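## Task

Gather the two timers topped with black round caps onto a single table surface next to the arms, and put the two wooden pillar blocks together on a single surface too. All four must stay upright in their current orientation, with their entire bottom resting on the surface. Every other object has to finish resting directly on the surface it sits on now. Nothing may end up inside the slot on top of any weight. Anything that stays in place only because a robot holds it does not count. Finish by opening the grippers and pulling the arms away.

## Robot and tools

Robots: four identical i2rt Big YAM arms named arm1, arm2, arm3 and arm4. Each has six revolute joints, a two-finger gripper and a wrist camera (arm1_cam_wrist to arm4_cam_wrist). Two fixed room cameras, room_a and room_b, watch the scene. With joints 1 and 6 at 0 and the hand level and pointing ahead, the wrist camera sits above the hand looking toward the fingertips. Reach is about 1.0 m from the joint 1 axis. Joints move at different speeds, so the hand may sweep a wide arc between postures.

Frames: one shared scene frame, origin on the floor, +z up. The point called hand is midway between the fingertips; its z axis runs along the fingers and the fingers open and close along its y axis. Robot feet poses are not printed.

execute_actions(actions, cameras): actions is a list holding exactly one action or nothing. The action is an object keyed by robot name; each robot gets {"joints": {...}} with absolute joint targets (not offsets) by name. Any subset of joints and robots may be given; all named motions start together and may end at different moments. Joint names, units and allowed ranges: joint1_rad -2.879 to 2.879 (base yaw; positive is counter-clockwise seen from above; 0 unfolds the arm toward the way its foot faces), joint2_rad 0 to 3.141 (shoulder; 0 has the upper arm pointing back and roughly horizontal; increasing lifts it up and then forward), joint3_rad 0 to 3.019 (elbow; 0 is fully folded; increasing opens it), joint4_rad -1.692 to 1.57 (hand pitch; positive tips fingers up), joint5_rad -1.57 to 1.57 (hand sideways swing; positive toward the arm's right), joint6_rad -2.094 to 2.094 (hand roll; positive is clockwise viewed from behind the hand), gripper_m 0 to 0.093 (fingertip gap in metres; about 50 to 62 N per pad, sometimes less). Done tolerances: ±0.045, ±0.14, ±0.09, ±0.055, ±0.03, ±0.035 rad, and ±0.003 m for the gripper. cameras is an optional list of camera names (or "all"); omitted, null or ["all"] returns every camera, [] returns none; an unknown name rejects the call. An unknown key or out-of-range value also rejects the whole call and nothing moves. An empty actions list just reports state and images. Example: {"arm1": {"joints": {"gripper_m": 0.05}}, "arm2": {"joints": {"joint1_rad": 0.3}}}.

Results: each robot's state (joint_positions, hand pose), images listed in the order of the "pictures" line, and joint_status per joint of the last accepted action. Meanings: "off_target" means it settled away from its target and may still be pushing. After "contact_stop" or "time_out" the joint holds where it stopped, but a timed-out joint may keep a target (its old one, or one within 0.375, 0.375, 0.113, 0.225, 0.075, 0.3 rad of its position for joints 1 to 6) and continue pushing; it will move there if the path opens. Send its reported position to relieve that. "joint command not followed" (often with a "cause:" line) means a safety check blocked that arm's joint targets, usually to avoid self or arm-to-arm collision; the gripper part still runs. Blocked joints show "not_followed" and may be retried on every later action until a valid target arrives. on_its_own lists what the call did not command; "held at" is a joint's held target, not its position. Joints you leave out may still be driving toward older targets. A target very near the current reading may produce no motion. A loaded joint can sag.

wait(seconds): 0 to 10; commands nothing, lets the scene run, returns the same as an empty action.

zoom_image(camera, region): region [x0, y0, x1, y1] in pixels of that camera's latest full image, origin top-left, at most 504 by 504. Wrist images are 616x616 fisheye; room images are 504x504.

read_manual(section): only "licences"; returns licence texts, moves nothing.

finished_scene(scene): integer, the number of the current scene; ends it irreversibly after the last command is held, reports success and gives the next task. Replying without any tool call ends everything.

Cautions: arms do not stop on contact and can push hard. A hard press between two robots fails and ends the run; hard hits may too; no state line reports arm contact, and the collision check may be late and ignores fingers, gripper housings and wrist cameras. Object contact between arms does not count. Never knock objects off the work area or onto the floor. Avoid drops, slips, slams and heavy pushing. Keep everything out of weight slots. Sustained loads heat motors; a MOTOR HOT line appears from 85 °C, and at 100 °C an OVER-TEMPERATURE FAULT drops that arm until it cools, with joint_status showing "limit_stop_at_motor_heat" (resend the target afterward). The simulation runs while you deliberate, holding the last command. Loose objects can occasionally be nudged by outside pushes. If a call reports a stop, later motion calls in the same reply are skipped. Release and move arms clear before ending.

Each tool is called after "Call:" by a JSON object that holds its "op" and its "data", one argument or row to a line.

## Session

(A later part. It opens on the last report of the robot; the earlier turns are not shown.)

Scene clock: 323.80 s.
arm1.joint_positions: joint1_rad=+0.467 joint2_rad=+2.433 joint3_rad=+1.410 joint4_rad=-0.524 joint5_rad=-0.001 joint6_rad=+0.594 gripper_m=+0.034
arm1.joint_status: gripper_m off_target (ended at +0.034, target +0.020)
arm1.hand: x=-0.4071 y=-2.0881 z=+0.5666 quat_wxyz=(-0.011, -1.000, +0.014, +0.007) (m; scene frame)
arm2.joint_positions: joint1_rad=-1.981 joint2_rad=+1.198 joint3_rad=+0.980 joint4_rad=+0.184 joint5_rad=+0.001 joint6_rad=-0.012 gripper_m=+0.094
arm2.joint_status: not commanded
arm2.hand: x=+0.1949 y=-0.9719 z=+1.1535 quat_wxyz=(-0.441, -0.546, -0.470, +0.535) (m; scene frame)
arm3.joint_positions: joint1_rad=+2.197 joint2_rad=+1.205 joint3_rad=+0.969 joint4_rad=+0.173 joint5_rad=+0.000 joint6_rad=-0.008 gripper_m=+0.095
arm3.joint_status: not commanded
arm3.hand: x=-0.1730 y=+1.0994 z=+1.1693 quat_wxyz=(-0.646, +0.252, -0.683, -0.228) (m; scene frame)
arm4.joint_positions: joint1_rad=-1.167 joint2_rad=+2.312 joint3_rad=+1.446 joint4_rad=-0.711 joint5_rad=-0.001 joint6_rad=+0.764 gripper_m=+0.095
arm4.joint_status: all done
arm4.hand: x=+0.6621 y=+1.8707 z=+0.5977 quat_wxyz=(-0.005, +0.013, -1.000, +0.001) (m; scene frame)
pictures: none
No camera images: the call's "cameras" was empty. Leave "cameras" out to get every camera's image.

Call:
{"op": "execute_actions", "data": {
  "actions": [
    {"arm1":{"joints":{"gripper_m":0.08}},"arm4":{"joints":{"joint1_rad":-1.15,"joint2_rad":2.24,"joint4_rad":-0.75}}}
  ],
  "cameras": []
}}

Call:
{"op": "execute_actions", "data": {
  "actions": [
    {"arm1":{"joints":{"joint2_rad":2.335,"joint3_rad":1.40,"joint4_rad":-0.57}}}
  ],
  "cameras": ["arm1_cam_wrist","arm4_cam_wrist"]
}}

Scene clock: 349.57 s.
arm1.joint_positions: joint1_rad=+0.467 joint2_rad=+2.433 joint3_rad=+1.410 joint4_rad=-0.524 joint5_rad=-0.001 joint6_rad=+0.594 gripper_m=+0.080
arm1.joint_status: all done
arm1.hand: x=-0.4071 y=-2.0881 z=+0.5666 quat_wxyz=(-0.011, -1.000, +0.014, +0.007) (m; scene frame)
arm2.joint_positions: joint1_rad=-1.981 joint2_rad=+1.198 joint3_rad=+0.980 joint4_rad=+0.184 joint5_rad=+0.001 joint6_rad=-0.012 gripper_m=+0.094
arm2.joint_status: not commanded
arm2.hand: x=+0.1949 y=-0.9719 z=+1.1535 quat_wxyz=(-0.441, -0.546, -0.470, +0.535) (m; scene frame)
arm3.joint_positions: joint1_rad=+2.197 joint2_rad=+1.205 joint3_rad=+0.969 joint4_rad=+0.173 joint5_rad=+0.000 joint6_rad=-0.008 gripper_m=+0.095
arm3.joint_status: not commanded
arm3.hand: x=-0.1730 y=+1.0994 z=+1.1693 quat_wxyz=(-0.646, +0.252, -0.683, -0.228) (m; scene frame)
arm4.joint_positions: joint1_rad=-1.162 joint2_rad=+2.259 joint3_rad=+1.446 joint4_rad=-0.740 joint5_rad=-0.001 joint6_rad=+0.764 gripper_m=+0.095
arm4.joint_status: all done
arm4.hand: x=+0.6652 y=+1.8784 z=+0.6270 quat_wxyz=(-0.013, +0.016, -1.000, -0.007) (m; scene frame)
pictures: none
No camera images: the call's "cameras" was empty. Leave "cameras" out to get every camera's image.

Scene clock: 350.60 s.
arm1.joint_positions: joint1_rad=+0.467 joint2_rad=+2.341 joint3_rad=+1.392 joint4_rad=-0.556 joint5_rad=-0.001 joint6_rad=+0.594 gripper_m=+0.080
arm1.joint_status: all done
arm1.hand: x=-0.4200 y=-2.0958 z=+0.6125 quat_wxyz=(-0.023, -0.999, +0.014, +0.025) (m; scene frame)
arm2.joint_positions: joint1_rad=-1.981 joint2_rad=+1.198 joint3_rad=+0.980 joint4_rad=+0.184 joint5_rad=+0.001 joint6_rad=-0.012 gripper_m=+0.094
arm2.joint_status: not commanded
arm2.hand: x=+0.1949 y=-0.9719 z=+1.1535 quat_wxyz=(-0.441, -0.546, -0.470, +0.535) (m; scene frame)
arm3.joint_positions: joint1_rad=+2.197 joint2_rad=+1.205 joint3_rad=+0.969 joint4_rad=+0.173 joint5_rad=+0.000 joint6_rad=-0.008 gripper_m=+0.095
arm3.joint_status: not commanded
arm3.hand: x=-0.1730 y=+1.0994 z=+1.1693 quat_wxyz=(-0.646, +0.252, -0.683, -0.228) (m; scene frame)
arm4.joint_positions: joint1_rad=-1.162 joint2_rad=+2.259 joint3_rad=+1.446 joint4_rad=-0.740 joint5_rad=-0.001 joint6_rad=+0.764 gripper_m=+0.095
arm4.joint_status: not commanded
arm4.hand: x=+0.6652 y=+1.8784 z=+0.6270 quat_wxyz=(-0.013, +0.016, -1.000, -0.007) (m; scene frame)
pictures: arm1_cam_wrist, arm4_cam_wrist
Images, in order (width x height): arm1_cam_wrist 616x616, arm4_cam_wrist 616x616.

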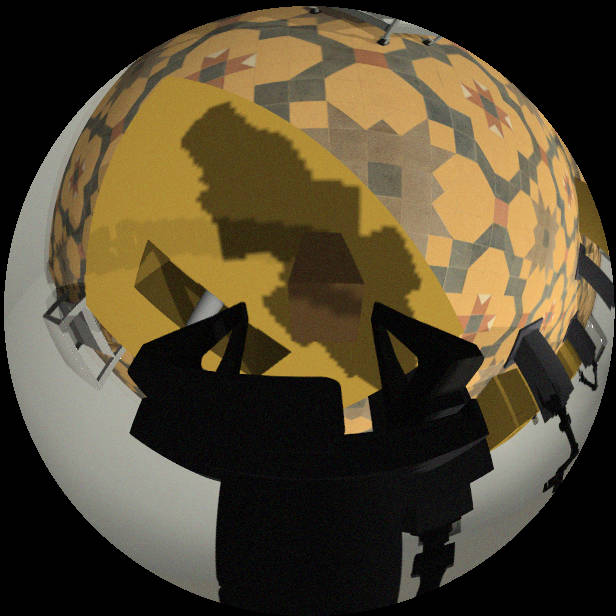

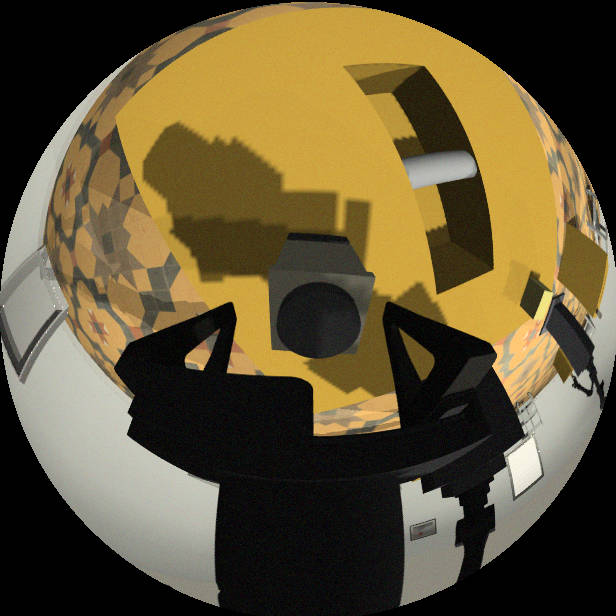

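Call:
{"op": "execute_actions", "data": {
  "actions": [
    {"arm1":{"joints":{"joint2_rad":2.385,"joint4_rad":-0.585}},"arm4":{"joints":{"joint2_rad":2.295}}}
  ],
  "cameras": ["arm1_cam_wrist","arm4_cam_wrist"]
}}

Scene clock: 363.43 s.
arm1.joint_positions: joint1_rad=+0.467 joint2_rad=+2.350 joint3_rad=+1.392 joint4_rad=-0.570 joint5_rad=-0.001 joint6_rad=+0.594 gripper_m=+0.080
arm1.joint_status: all done
arm1.hand: x=-0.4146 y=-2.0924 z=+0.6073 quat_wxyz=(-0.017, -1.000, +0.014, +0.016) (m; scene frame)
arm2.joint_positions: joint1_rad=-1.981 joint2_rad=+1.198 joint3_rad=+0.980 joint4_rad=+0.184 joint5_rad=+0.001 joint6_rad=-0.012 gripper_m=+0.094
arm2.joint_status: not commanded
arm2.hand: x=+0.1949 y=-0.9719 z=+1.1535 quat_wxyz=(-0.441, -0.546, -0.470, +0.535) (m; scene frame)
arm3.joint_positions: joint1_rad=+2.197 joint2_rad=+1.205 joint3_rad=+0.969 joint4_rad=+0.173 joint5_rad=+0.000 joint6_rad=-0.008 gripper_m=+0.095
arm3.joint_status: not commanded
arm3.hand: x=-0.1730 y=+1.0994 z=+1.1693 quat_wxyz=(-0.646, +0.252, -0.683, -0.228) (m; scene frame)
arm4.joint_positions: joint1_rad=-1.162 joint2_rad=+2.284 joint3_rad=+1.446 joint4_rad=-0.740 joint5_rad=-0.001 joint6_rad=+0.764 gripper_m=+0.095
arm4.joint_status: all done
arm4.hand: x=+0.6606 y=+1.8735 z=+0.6134 quat_wxyz=(-0.004, +0.016, -1.000, +0.001) (m; scene frame)
pictures: arm1_cam_wrist, arm4_cam_wrist
Images, in order (width x height): arm1_cam_wrist 616x616, arm4_cam_wrist 616x616.

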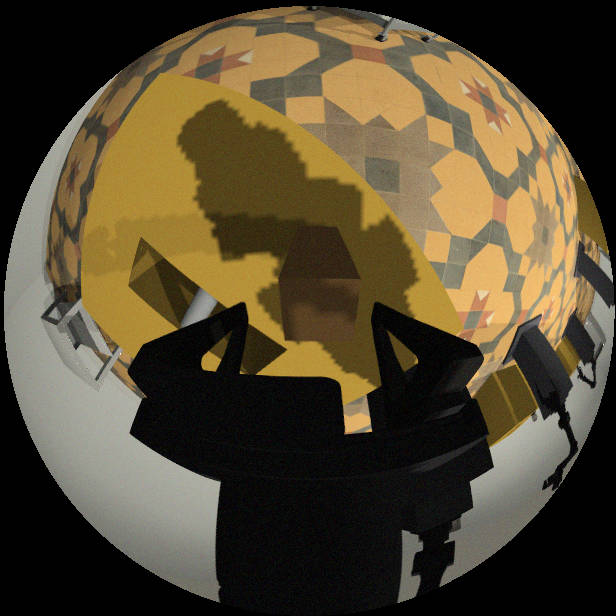

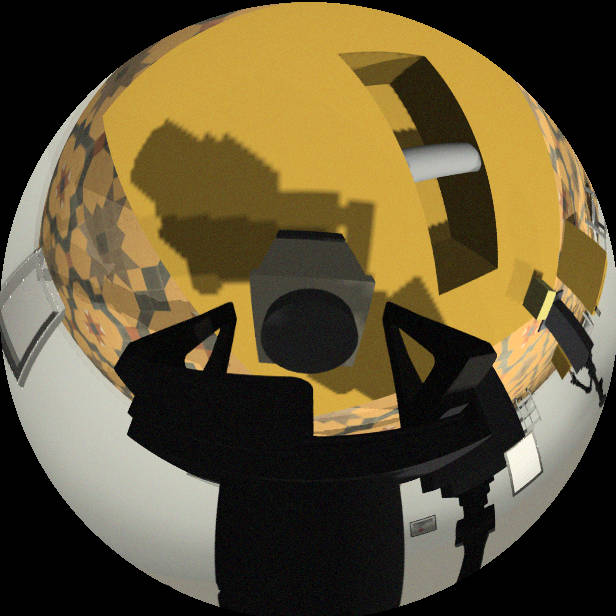

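Call:
{"op": "execute_actions", "data": {
  "actions": [
    {"arm1":{"joints":{"joint1_rad":0.44,"joint2_rad":2.41,"joint3_rad":1.45}},"arm4":{"joints":{"joint1_rad":-1.19,"joint4_rad":-0.69}}}
  ],
  "cameras": ["arm1_cam_wrist","arm4_cam_wrist"]
}}

Scene clock: 392.27 s.
arm1.joint_positions: joint1_rad=+0.441 joint2_rad=+2.380 joint3_rad=+1.419 joint4_rad=-0.570 joint5_rad=-0.001 joint6_rad=+0.594 gripper_m=+0.080
arm1.joint_status: all done
arm1.hand: x=-0.4262 y=-2.0821 z=+0.5971 quat_wxyz=(-0.015, -0.999, +0.027, +0.014) (m; scene frame)
arm2.joint_positions: joint1_rad=-1.981 joint2_rad=+1.198 joint3_rad=+0.980 joint4_rad=+0.184 joint5_rad=+0.001 joint6_rad=-0.012 gripper_m=+0.094
arm2.joint_status: not commanded
arm2.hand: x=+0.1949 y=-0.9719 z=+1.1535 quat_wxyz=(-0.441, -0.546, -0.470, +0.535) (m; scene frame)
arm3.joint_positions: joint1_rad=+2.197 joint2_rad=+1.205 joint3_rad=+0.969 joint4_rad=+0.173 joint5_rad=+0.000 joint6_rad=-0.008 gripper_m=+0.095
arm3.joint_status: not commanded
arm3.hand: x=-0.1730 y=+1.0994 z=+1.1693 quat_wxyz=(-0.646, +0.252, -0.683, -0.228) (m; scene frame)
arm4.joint_positions: joint1_rad=-1.182 joint2_rad=+2.284 joint3_rad=+1.446 joint4_rad=-0.703 joint5_rad=-0.001 joint6_rad=+0.764 gripper_m=+0.095
arm4.joint_status: all done
arm4.hand: x=+0.6754 y=+1.8718 z=+0.6137 quat_wxyz=(-0.018, +0.006, -1.000, -0.012) (m; scene frame)
pictures: arm1_cam_wrist, arm4_cam_wrist
Images, in order (width x height): arm1_cam_wrist 616x616, arm4_cam_wrist 616x616.

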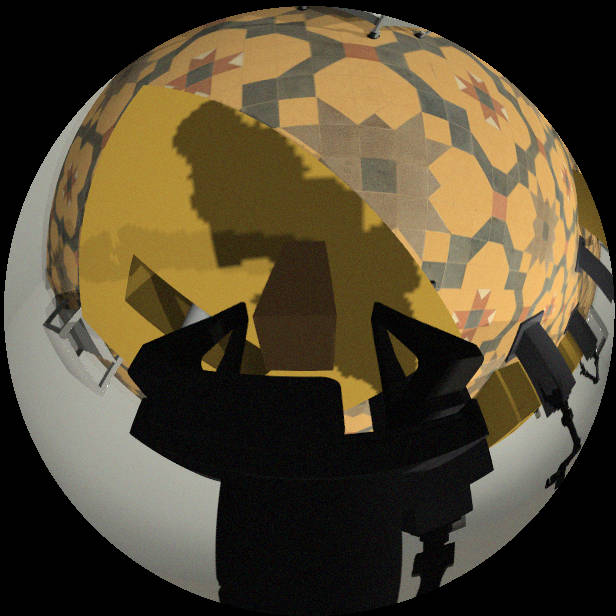

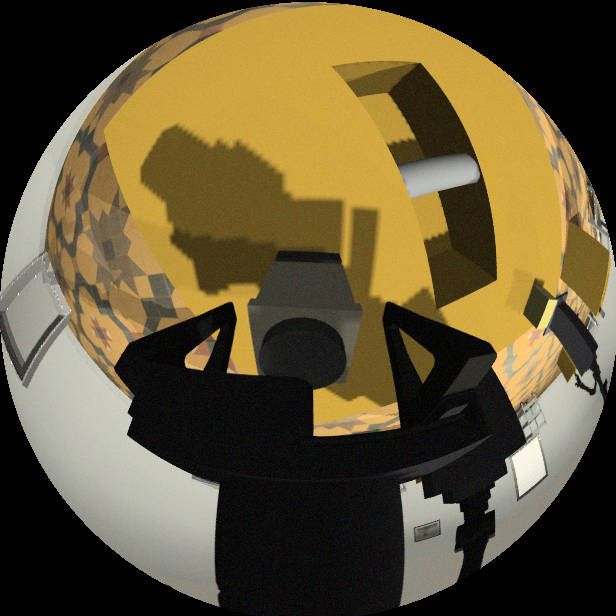

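Call:
{"op": "execute_actions", "data": {
  "actions": [
    {"arm1":{"joints":{"joint1_rad":0.458,"gripper_m":0.02}},"arm4":{"joints":{"gripper_m":0.025}}}
  ],
  "cameras": ["arm1_cam_wrist","arm4_cam_wrist"]
}}

Scene clock: 398.90 s.
arm1.joint_positions: joint1_rad=+0.453 joint2_rad=+2.380 joint3_rad=+1.419 joint4_rad=-0.570 joint5_rad=-0.001 joint6_rad=+0.594 gripper_m=+0.035
arm1.joint_status: gripper_m off_target (ended at +0.035, target +0.020); the others done
arm1.hand: x=-0.4228 y=-2.0878 z=+0.5971 quat_wxyz=(-0.015, -1.000, +0.021, +0.014) (m; scene frame)
arm2.joint_positions: joint1_rad=-1.981 joint2_rad=+1.198 joint3_rad=+0.980 joint4_rad=+0.184 joint5_rad=+0.001 joint6_rad=-0.012 gripper_m=+0.094
arm2.joint_status: not commanded
arm2.hand: x=+0.1949 y=-0.9719 z=+1.1535 quat_wxyz=(-0.441, -0.546, -0.470, +0.535) (m; scene frame)
arm3.joint_positions: joint1_rad=+2.197 joint2_rad=+1.205 joint3_rad=+0.969 joint4_rad=+0.173 joint5_rad=+0.000 joint6_rad=-0.008 gripper_m=+0.095
arm3.joint_status: not commanded
arm3.hand: x=-0.1730 y=+1.0994 z=+1.1693 quat_wxyz=(-0.646, +0.252, -0.683, -0.228) (m; scene frame)
arm4.joint_positions: joint1_rad=-1.182 joint2_rad=+2.284 joint3_rad=+1.446 joint4_rad=-0.701 joint5_rad=-0.001 joint6_rad=+0.765 gripper_m=+0.046
arm4.joint_status: gripper_m off_target (ended at +0.046, target +0.025)
arm4.hand: x=+0.6756 y=+1.8720 z=+0.6137 quat_wxyz=(-0.018, +0.005, -1.000, -0.012) (m; scene frame)
pictures: arm1_cam_wrist, arm4_cam_wrist
Images, in order (width x height): arm1_cam_wrist 616x616, arm4_cam_wrist 616x616.

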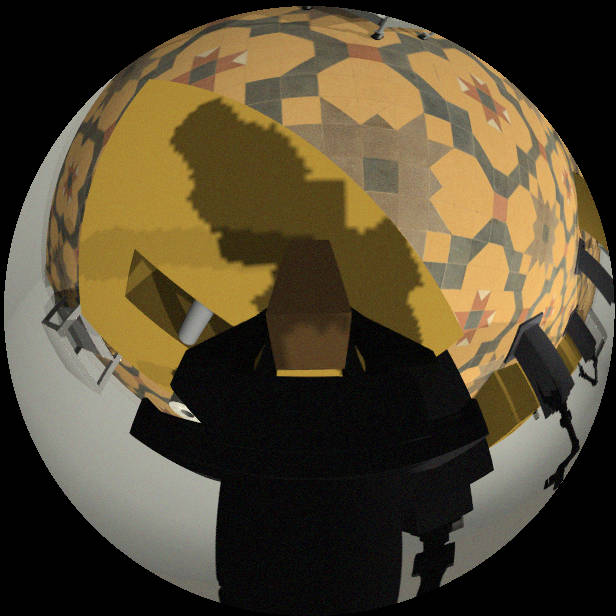

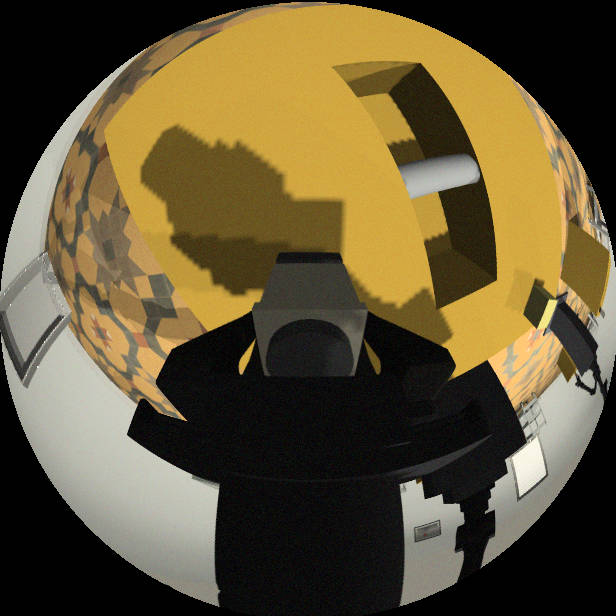

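Call:
{"op": "execute_actions", "data": {
  "actions": [
    {"arm1":{"joints":{"joint2_rad":1.79,"joint3_rad":1.68,"joint4_rad":-1.44}},"arm4":{"joints":{"joint2_rad":1.59,"joint3_rad":1.56,"joint4_rad":-1.516}},"arm2":{"joints":{"joint2_rad":1.775,"joint3_rad":1.08,"joint4_rad":0.68,"joint6_rad":0}},"arm3":{"joints":{"joint2_rad":1.387,"joint3_rad":0.49,"joint4_rad":0.87,"joint6_rad":0}}}
  ],
  "cameras": []
}}

Call:
{"op": "execute_actions", "data": {
  "actions": [
    {"arm1":{"joints":{"joint1_rad":-1.843,"joint6_rad":1.571}},"arm4":{"joints":{"joint1_rad":1.884,"joint6_rad":1.571}}}
  ]
}}

Scene clock: 431.23 s.
arm1.joint_positions: joint1_rad=+0.453 joint2_rad=+1.785 joint3_rad=+1.667 joint4_rad=-1.425 joint5_rad=-0.001 joint6_rad=+0.594 gripper_m=+0.035
arm1.joint_status: all done
arm1.hand: x=-0.4105 y=-2.0757 z=+1.0084 quat_wxyz=(-0.012, -1.000, +0.021, +0.009) (m; scene frame)
arm2.joint_positions: joint1_rad=-1.981 joint2_rad=+1.783 joint3_rad=+1.060 joint4_rad=+0.664 joint5_rad=+0.001 joint6_rad=-0.012 gripper_m=+0.094
arm2.joint_status: all done
arm2.hand: x=+0.1705 y=-1.1028 z=+0.9553 quat_wxyz=(-0.435, -0.552, -0.476, +0.529) (m; scene frame)
arm3.joint_positions: joint1_rad=+2.197 joint2_rad=+1.391 joint3_rad=+0.491 joint4_rad=+0.842 joint5_rad=+0.000 joint6_rad=-0.008 gripper_m=+0.095
arm3.joint_status: all done
arm3.hand: x=-0.2201 y=+1.0587 z=+0.9674 quat_wxyz=(-0.648, +0.252, -0.682, -0.229) (m; scene frame)
arm4.joint_positions: joint1_rad=-1.182 joint2_rad=+1.598 joint3_rad=+1.545 joint4_rad=-1.506 joint5_rad=-0.001 joint6_rad=+0.765 gripper_m=+0.046
arm4.joint_status: all done
arm4.hand: x=+0.5986 y=+1.8011 z=+1.0109 quat_wxyz=(-0.012, +0.005, -1.000, -0.006) (m; scene frame)
pictures: none
No camera images: the call's "cameras" was empty. Leave "cameras" out to get every camera's image.

Scene clock: 433.80 s.
arm1.joint_positions: joint1_rad=-1.848 joint2_rad=+1.785 joint3_rad=+1.667 joint4_rad=-1.425 joint5_rad=+0.001 joint6_rad=+1.564 gripper_m=+0.035
arm1.joint_status: all done
arm1.hand: x=+0.1611 y=-1.2394 z=+1.0035 quat_wxyz=(+0.004, +0.086, +0.996, +0.010) (m; scene frame)
arm2.joint_positions: joint1_rad=-1.981 joint2_rad=+1.783 joint3_rad=+1.060 joint4_rad=+0.664 joint5_rad=+0.001 joint6_rad=-0.012 gripper_m=+0.094
arm2.joint_status: not commanded
arm2.hand: x=+0.1705 y=-1.1028 z=+0.9553 quat_wxyz=(-0.435, -0.552, -0.476, +0.529) (m; scene frame)
arm3.joint_positions: joint1_rad=+2.197 joint2_rad=+1.391 joint3_rad=+0.491 joint4_rad=+0.842 joint5_rad=+0.000 joint6_rad=-0.008 gripper_m=+0.095
arm3.joint_status: not commanded
arm3.hand: x=-0.2201 y=+1.0587 z=+0.9674 quat_wxyz=(-0.648, +0.252, -0.682, -0.229) (m; scene frame)
arm4.joint_positions: joint1_rad=+1.890 joint2_rad=+1.600 joint3_rad=+1.545 joint4_rad=-1.506 joint5_rad=-0.001 joint6_rad=+1.554 gripper_m=+0.046
arm4.joint_status: all done
arm4.hand: x=-0.1164 y=+1.1482 z=+0.9977 quat_wxyz=(+0.000, +0.911, -0.412, +0.004) (m; scene frame)
pictures: arm1_cam_wrist, arm2_cam_wrist, arm3_cam_wrist, arm4_cam_wrist, room_a, room_b
Images, in order (width x height): arm1_cam_wrist 616x616, arm2_cam_wrist 616x616, arm3_cam_wrist 616x616, arm4_cam_wrist 616x616, room_a 504x504, room_b 504x504.

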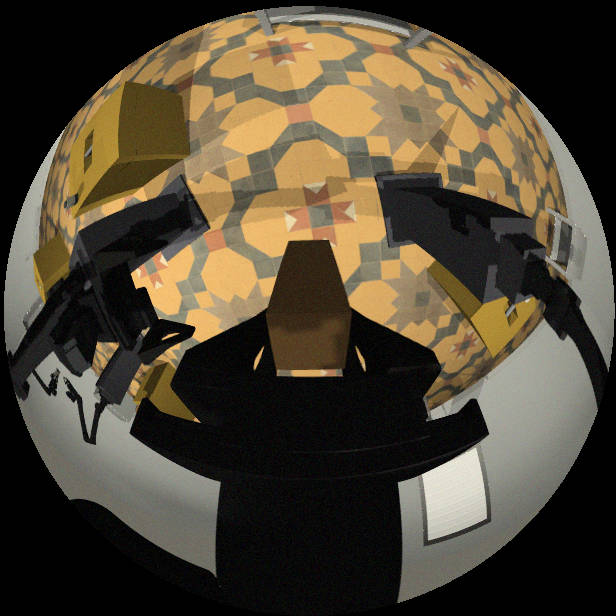

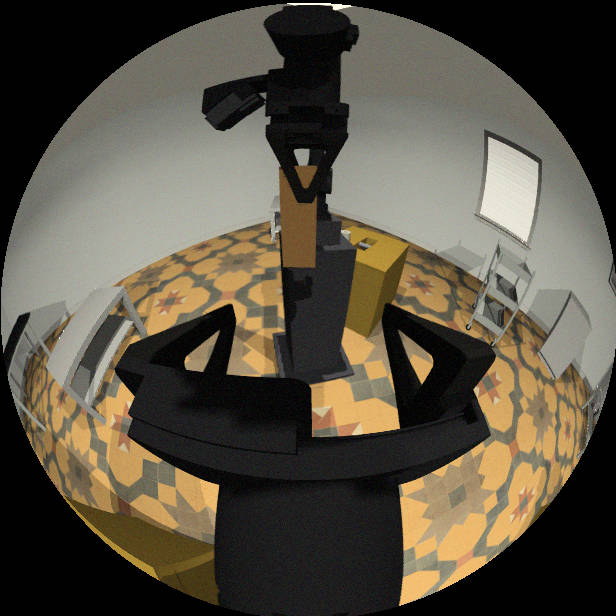

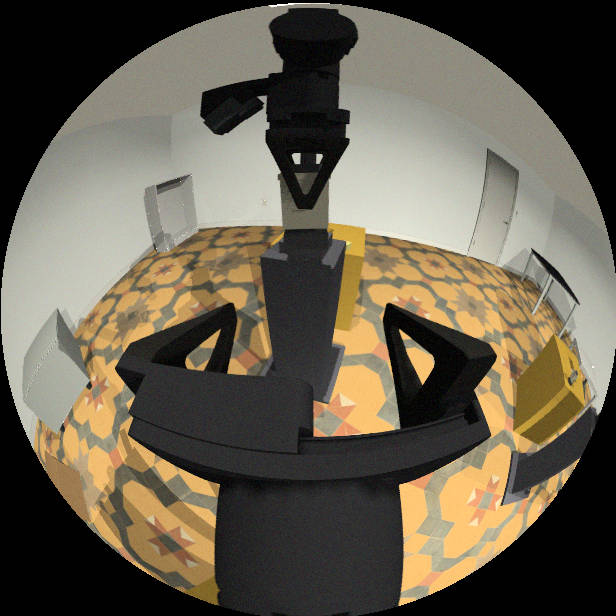

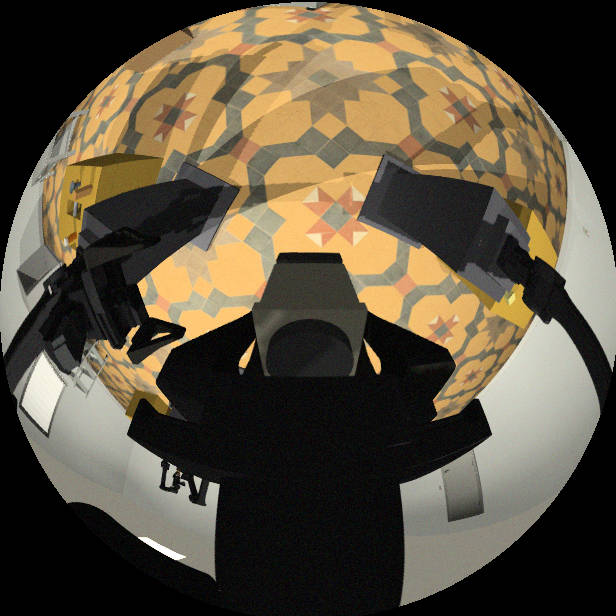

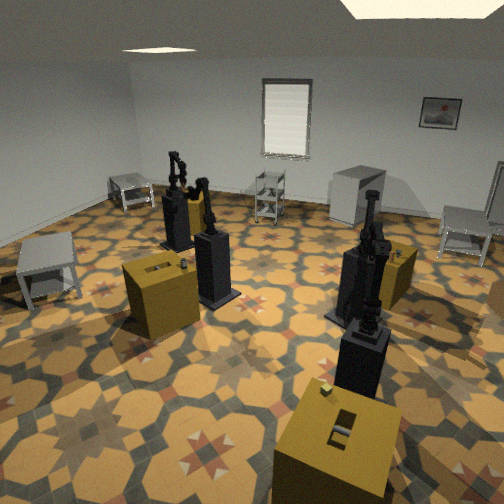

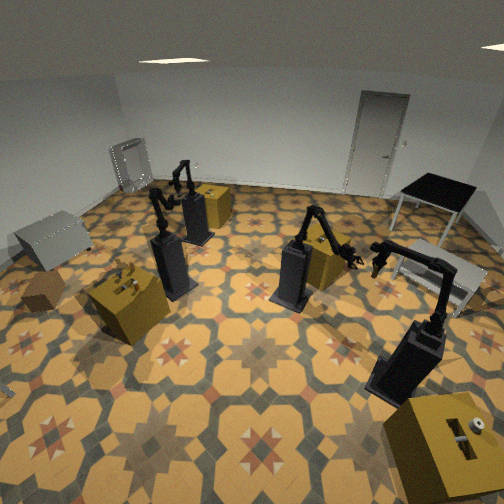

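Call:
{"op": "execute_actions", "data": {
  "actions": [
    {"arm2":{"joints":{"joint1_rad":-1.953,"joint2_rad":1.895,"joint3_rad":1.325,"joint4_rad":0.53}},"arm3":{"joints":{"joint1_rad":2.212,"joint2_rad":1.514,"joint3_rad":0.73,"joint4_rad":0.745}}}
  ],
  "cameras": ["arm2_cam_wrist","arm3_cam_wrist"]
}}

Scene clock: 461.97 s.
arm1.joint_positions: joint1_rad=-1.848 joint2_rad=+1.785 joint3_rad=+1.667 joint4_rad=-1.425 joint5_rad=+0.001 joint6_rad=+1.564 gripper_m=+0.035
arm1.joint_status: not commanded
arm1.hand: x=+0.1611 y=-1.2394 z=+1.0035 quat_wxyz=(+0.004, +0.086, +0.996, +0.010) (m; scene frame)
arm2.joint_positions: joint1_rad=-1.961 joint2_rad=+1.895 joint3_rad=+1.288 joint4_rad=+0.539 joint5_rad=+0.001 joint6_rad=-0.012 gripper_m=+0.094
arm2.joint_status: all done
arm2.hand: x=+0.1748 y=-1.1705 z=+0.9691 quat_wxyz=(-0.438, -0.550, -0.483, +0.522) (m; scene frame)
arm3.joint_positions: joint1_rad=+2.197 joint2_rad=+1.517 joint3_rad=+0.696 joint4_rad=+0.759 joint5_rad=+0.000 joint6_rad=-0.008 gripper_m=+0.095
arm3.joint_status: all done
arm3.hand: x=-0.1655 y=+1.1042 z=+0.9831 quat_wxyz=(-0.646, +0.252, -0.683, -0.228) (m; scene frame)
arm4.joint_positions: joint1_rad=+1.890 joint2_rad=+1.600 joint3_rad=+1.545 joint4_rad=-1.506 joint5_rad=-0.001 joint6_rad=+1.555 gripper_m=+0.046
arm4.joint_status: not commanded
arm4.hand: x=-0.1164 y=+1.1482 z=+0.9977 quat_wxyz=(+0.000, +0.911, -0.412, +0.004) (m; scene frame)
pictures: arm2_cam_wrist, arm3_cam_wrist
Images, in order (width x height): arm2_cam_wrist 616x616, arm3_cam_wrist 616x616.

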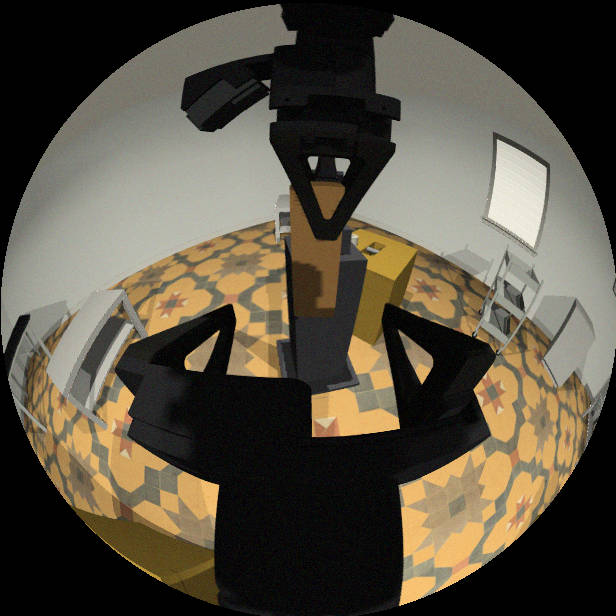

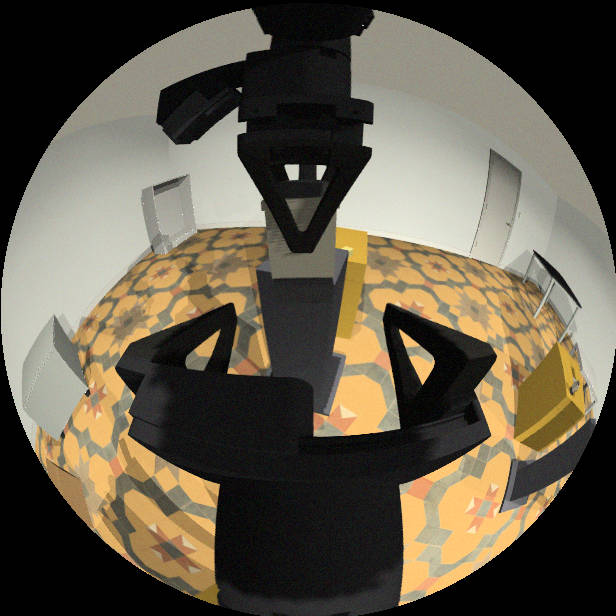

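Call:
{"op": "execute_actions", "data": {
  "actions": [
    {"arm2":{"joints":{"joint2_rad":2.033,"joint3_rad":1.56,"joint4_rad":0.435}},"arm3":{"joints":{"joint1_rad":2.225,"joint2_rad":1.645,"joint3_rad":0.905,"joint4_rad":0.695}}}
  ],
  "cameras": ["arm1_cam_wrist","arm2_cam_wrist","arm3_cam_wrist","arm4_cam_wrist"]
}}

Scene clock: 480.07 s.
arm1.joint_positions: joint1_rad=-1.848 joint2_rad=+1.785 joint3_rad=+1.667 joint4_rad=-1.425 joint5_rad=+0.001 joint6_rad=+1.564 gripper_m=+0.035
arm1.joint_status: not commanded
arm1.hand: x=+0.1611 y=-1.2394 z=+1.0035 quat_wxyz=(+0.004, +0.086, +0.996, +0.010) (m; scene frame)
arm2.joint_positions: joint1_rad=-1.961 joint2_rad=+2.029 joint3_rad=+1.515 joint4_rad=+0.442 joint5_rad=+0.001 joint6_rad=-0.012 gripper_m=+0.094
arm2.joint_status: all done
arm2.hand: x=+0.1656 y=-1.2322 z=+0.9706 quat_wxyz=(-0.438, -0.551, -0.484, +0.521) (m; scene frame)
arm3.joint_positions: joint1_rad=+2.210 joint2_rad=+1.652 joint3_rad=+0.858 joint4_rad=+0.710 joint5_rad=+0.000 joint6_rad=-0.008 gripper_m=+0.095
arm3.joint_status: all done
arm3.hand: x=-0.1263 y=+1.1477 z=+0.9748 quat_wxyz=(-0.637, +0.259, -0.689, -0.230) (m; scene frame)
arm4.joint_positions: joint1_rad=+1.890 joint2_rad=+1.600 joint3_rad=+1.545 joint4_rad=-1.506 joint5_rad=-0.001 joint6_rad=+1.555 gripper_m=+0.046
arm4.joint_status: not commanded
arm4.hand: x=-0.1164 y=+1.1482 z=+0.9977 quat_wxyz=(+0.000, +0.911, -0.412, +0.004) (m; scene frame)
pictures: arm1_cam_wrist, arm2_cam_wrist, arm3_cam_wrist, arm4_cam_wrist
Images, in order (width x height): arm1_cam_wrist 616x616, arm2_cam_wrist 616x616, arm3_cam_wrist 616x616, arm4_cam_wrist 616x616.

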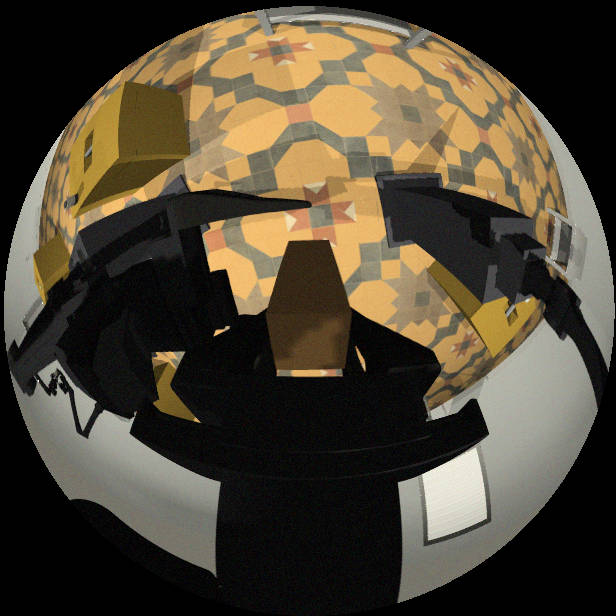

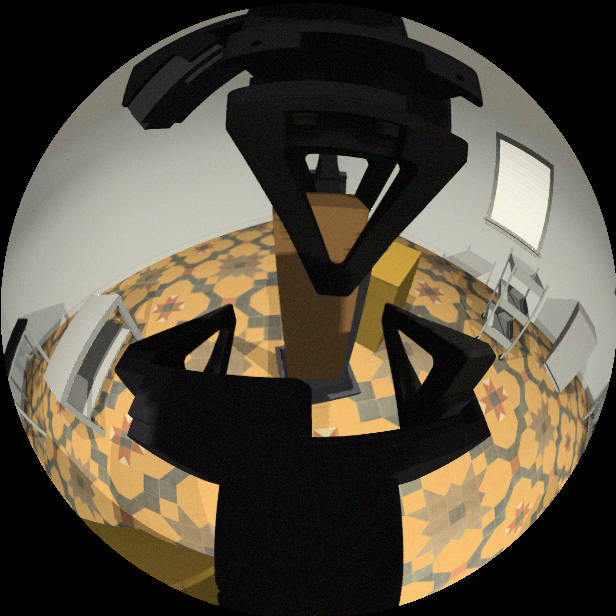

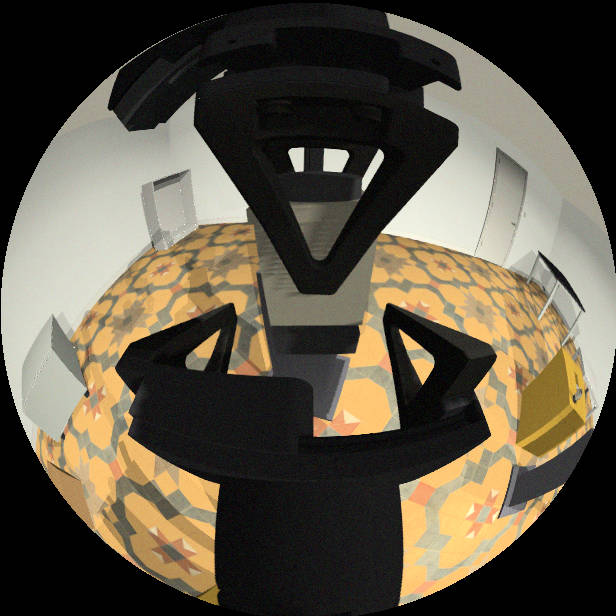

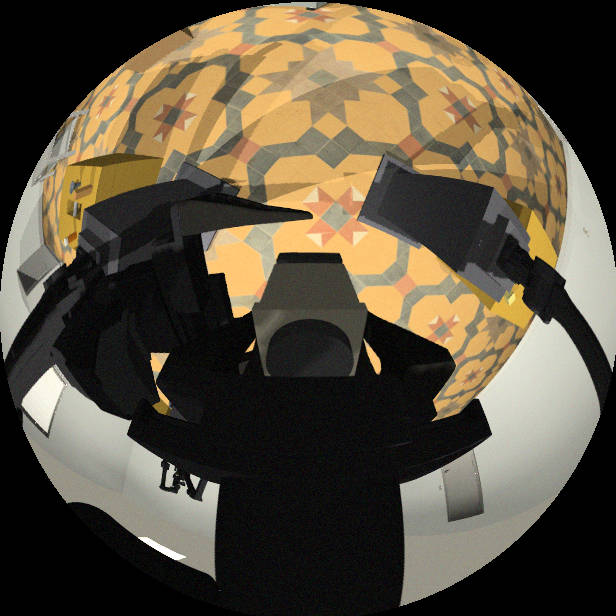

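Call:
{"op": "execute_actions", "data": {
  "actions": [
    {"arm2":{"joints":{"joint1_rad":-1.975,"joint3_rad":1.59,"joint4_rad":0.405}},"arm3":{"joints":{"joint3_rad":0.935,"joint4_rad":0.675}}}
  ],
  "cameras": ["arm2_cam_wrist","arm3_cam_wrist"]
}}

Scene clock: 498.97 s.
arm1.joint_positions: joint1_rad=-1.848 joint2_rad=+1.785 joint3_rad=+1.667 joint4_rad=-1.425 joint5_rad=+0.001 joint6_rad=+1.564 gripper_m=+0.035
arm1.joint_status: not commanded
arm1.hand: x=+0.1611 y=-1.2394 z=+1.0035 quat_wxyz=(+0.004, +0.086, +0.996, +0.010) (m; scene frame)
arm2.joint_positions: joint1_rad=-1.964 joint2_rad=+2.029 joint3_rad=+1.544 joint4_rad=+0.415 joint5_rad=+0.001 joint6_rad=-0.012 gripper_m=+0.094
arm2.joint_status: all done
arm2.hand: x=+0.1624 y=-1.2370 z=+0.9805 quat_wxyz=(-0.437, -0.551, -0.483, +0.522) (m; scene frame)
arm3.joint_positions: joint1_rad=+2.210 joint2_rad=+1.652 joint3_rad=+0.885 joint4_rad=+0.692 joint5_rad=+0.000 joint6_rad=-0.008 gripper_m=+0.095
arm3.joint_status: all done
arm3.hand: x=-0.1208 y=+1.1525 z=+0.9843 quat_wxyz=(-0.640, +0.258, -0.686, -0.231) (m; scene frame)
arm4.joint_positions: joint1_rad=+1.890 joint2_rad=+1.600 joint3_rad=+1.545 joint4_rad=-1.506 joint5_rad=-0.001 joint6_rad=+1.555 gripper_m=+0.046
arm4.joint_status: not commanded
arm4.hand: x=-0.1164 y=+1.1482 z=+0.9977 quat_wxyz=(+0.000, +0.911, -0.412, +0.004) (m; scene frame)
pictures: arm2_cam_wrist, arm3_cam_wrist
Images, in order (width x height): arm2_cam_wrist 616x616, arm3_cam_wrist 616x616.

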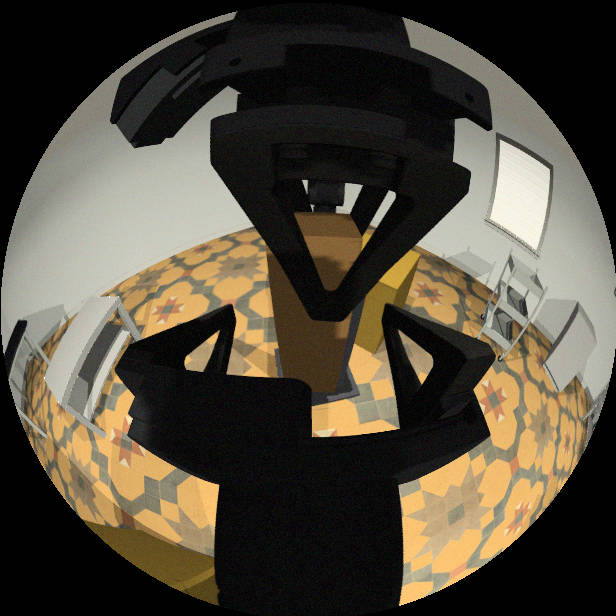

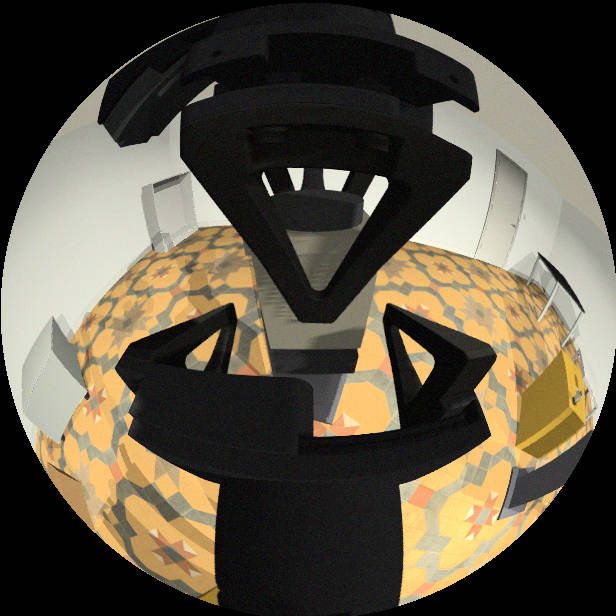

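Call:
{"op": "execute_actions", "data": {
  "actions": [
    {"arm2":{"joints":{"gripper_m":0.02}},"arm3":{"joints":{"gripper_m":0.025}}}
  ],
  "cameras": ["arm2_cam_wrist","arm3_cam_wrist"]
}}

Scene clock: 506.30 s.
arm1.joint_positions: joint1_rad=-1.847 joint2_rad=+1.785 joint3_rad=+1.667 joint4_rad=-1.425 joint5_rad=+0.002 joint6_rad=+1.562 gripper_m=+0.035
arm1.joint_status: not commanded
arm1.hand: x=+0.1607 y=-1.2393 z=+1.0035 quat_wxyz=(+0.005, +0.084, +0.996, +0.010) (m; scene frame)
arm2.joint_positions: joint1_rad=-1.965 joint2_rad=+2.029 joint3_rad=+1.544 joint4_rad=+0.415 joint5_rad=+0.004 joint6_rad=-0.012 gripper_m=+0.034
arm2.joint_status: gripper_m off_target (ended at +0.034, target +0.020)
arm2.hand: x=+0.1603 y=-1.2367 z=+0.9805 quat_wxyz=(-0.436, -0.552, -0.481, +0.523) (m; scene frame)
arm3.joint_positions: joint1_rad=+2.210 joint2_rad=+1.652 joint3_rad=+0.885 joint4_rad=+0.692 joint5_rad=+0.005 joint6_rad=-0.010 gripper_m=+0.044
arm3.joint_status: gripper_m off_target (ended at +0.044, target +0.025)
arm3.hand: x=-0.1202 y=+1.1518 z=+0.9842 quat_wxyz=(-0.641, +0.257, -0.686, -0.229) (m; scene frame)
arm4.joint_positions: joint1_rad=+1.889 joint2_rad=+1.600 joint3_rad=+1.545 joint4_rad=-1.506 joint5_rad=+0.006 joint6_rad=+1.555 gripper_m=+0.046
arm4.joint_status: not commanded
arm4.hand: x=-0.1174 y=+1.1493 z=+0.9977 quat_wxyz=(-0.001, +0.911, -0.412, +0.001) (m; scene frame)
pictures: arm2_cam_wrist, arm3_cam_wrist
Images, in order (width x height): arm2_cam_wrist 616x616, arm3_cam_wrist 616x616.

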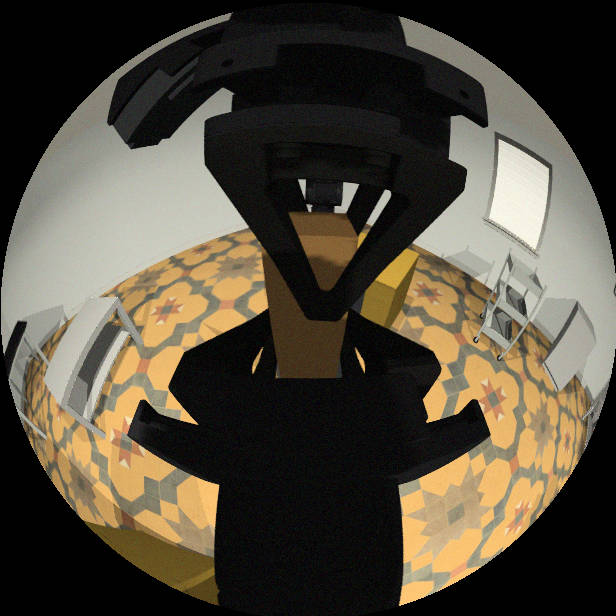

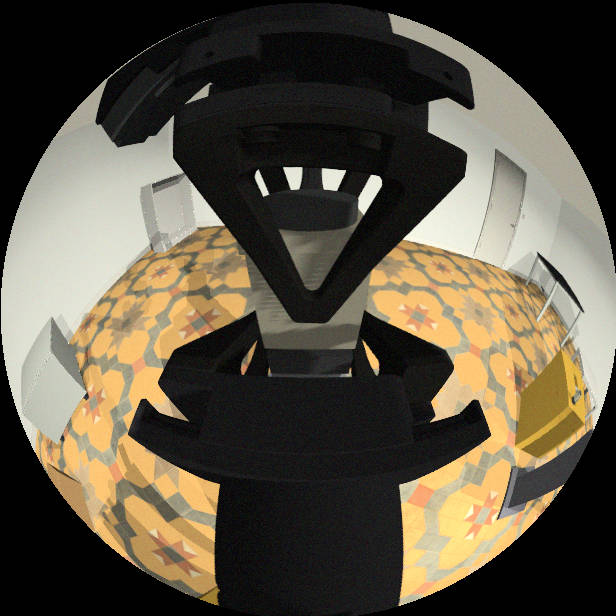

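Call:
{"op": "execute_actions", "data": {
  "actions": [
    {"arm1":{"joints":{"gripper_m":0.048}},"arm4":{"joints":{"gripper_m":0.058}}}
  ],
  "cameras": []
}}

Call:
{"op": "execute_actions", "data": {
  "actions": [
    {"arm1":{"joints":{"joint3_rad":1.85,"joint4_rad":-1.62}},"arm4":{"joints":{"joint3_rad":1.73,"joint4_rad":-1.69}}}
  ],
  "cameras": ["arm2_cam_wrist","arm3_cam_wrist"]
}}

Scene clock: 519.97 s.
arm1.joint_positions: joint1_rad=-1.847 joint2_rad=+1.785 joint3_rad=+1.667 joint4_rad=-1.425 joint5_rad=+0.002 joint6_rad=+1.564 gripper_m=+0.048
arm1.joint_status: all done
arm1.hand: x=+0.1607 y=-1.2393 z=+1.0035 quat_wxyz=(+0.005, +0.085, +0.996, +0.010) (m; scene frame)
arm2.joint_positions: joint1_rad=-1.965 joint2_rad=+2.029 joint3_rad=+1.544 joint4_rad=+0.410 joint5_rad=+0.002 joint6_rad=-0.012 gripper_m=+0.034
arm2.joint_status: not commanded
arm2.hand: x=+0.1606 y=-1.2367 z=+0.9793 quat_wxyz=(-0.435, -0.553, -0.483, +0.521) (m; scene frame)
arm3.joint_positions: joint1_rad=+2.210 joint2_rad=+1.652 joint3_rad=+0.885 joint4_rad=+0.686 joint5_rad=+0.004 joint6_rad=-0.009 gripper_m=+0.044
arm3.joint_status: not commanded
arm3.hand: x=-0.1204 y=+1.1519 z=+0.9828 quat_wxyz=(-0.639, +0.258, -0.688, -0.228) (m; scene frame)
arm4.joint_positions: joint1_rad=+1.889 joint2_rad=+1.600 joint3_rad=+1.545 joint4_rad=-1.506 joint5_rad=+0.004 joint6_rad=+1.555 gripper_m=+0.058
arm4.joint_status: all done
arm4.hand: x=-0.1171 y=+1.1490 z=+0.9977 quat_wxyz=(+0.000, +0.911, -0.412, +0.002) (m; scene frame)
pictures: none
No camera images: the call's "cameras" was empty. Leave "cameras" out to get every camera's image.

Scene clock: 521.10 s.
arm1.joint_positions: joint1_rad=-1.847 joint2_rad=+1.790 joint3_rad=+1.817 joint4_rad=-1.604 joint5_rad=+0.002 joint6_rad=+1.564 gripper_m=+0.048
arm1.joint_status: all done
arm1.hand: x=+0.1598 y=-1.2428 z=+1.0582 quat_wxyz=(+0.003, +0.085, +0.996, -0.007) (m; scene frame)
arm2.joint_positions: joint1_rad=-1.965 joint2_rad=+2.029 joint3_rad=+1.553 joint4_rad=+0.408 joint5_rad=+0.002 joint6_rad=-0.012 gripper_m=+0.034
arm2.joint_status: not commanded
arm2.hand: x=+0.1604 y=-1.2383 z=+0.9839 quat_wxyz=(-0.437, -0.551, -0.482, +0.523) (m; scene frame)
arm3.joint_positions: joint1_rad=+2.210 joint2_rad=+1.652 joint3_rad=+0.892 joint4_rad=+0.685 joint5_rad=+0.004 joint6_rad=-0.009 gripper_m=+0.044
arm3.joint_status: not commanded
arm3.hand: x=-0.1189 y=+1.1532 z=+0.9862 quat_wxyz=(-0.641, +0.257, -0.686, -0.229) (m; scene frame)
arm4.joint_positions: joint1_rad=+1.889 joint2_rad=+1.598 joint3_rad=+1.691 joint4_rad=-1.680 joint5_rad=+0.003 joint6_rad=+1.555 gripper_m=+0.058
arm4.joint_status: all done
arm4.hand: x=-0.1116 y=+1.1541 z=+1.0543 quat_wxyz=(-0.012, +0.911, -0.412, +0.008) (m; scene frame)
pictures: arm2_cam_wrist, arm3_cam_wrist
Images, in order (width x height): arm2_cam_wrist 616x616, arm3_cam_wrist 616x616.

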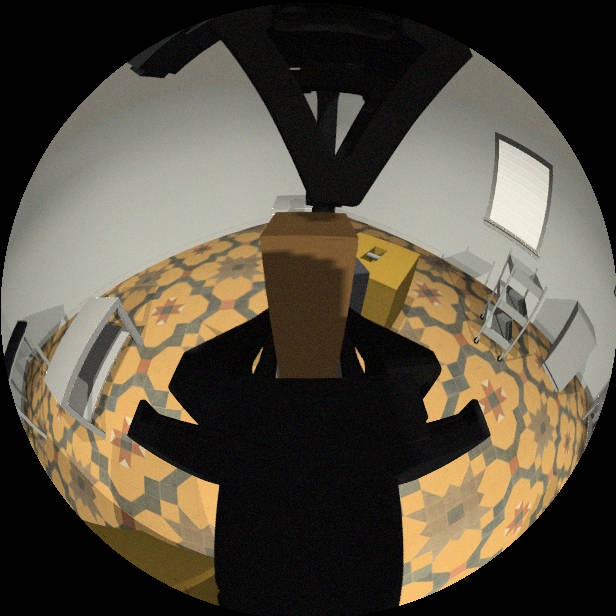

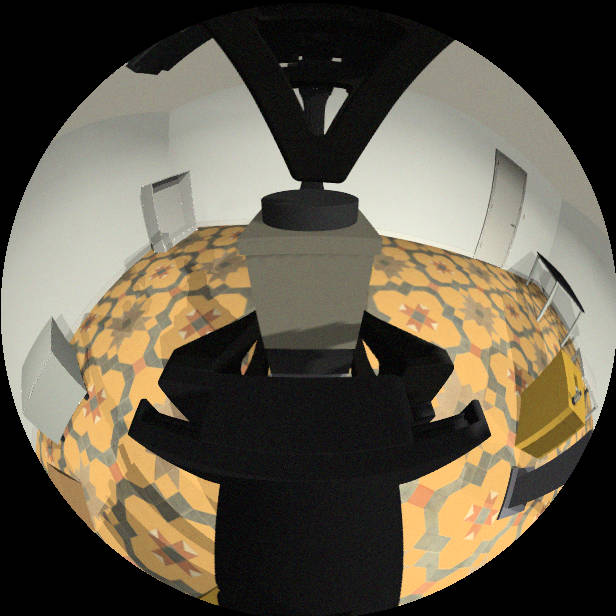

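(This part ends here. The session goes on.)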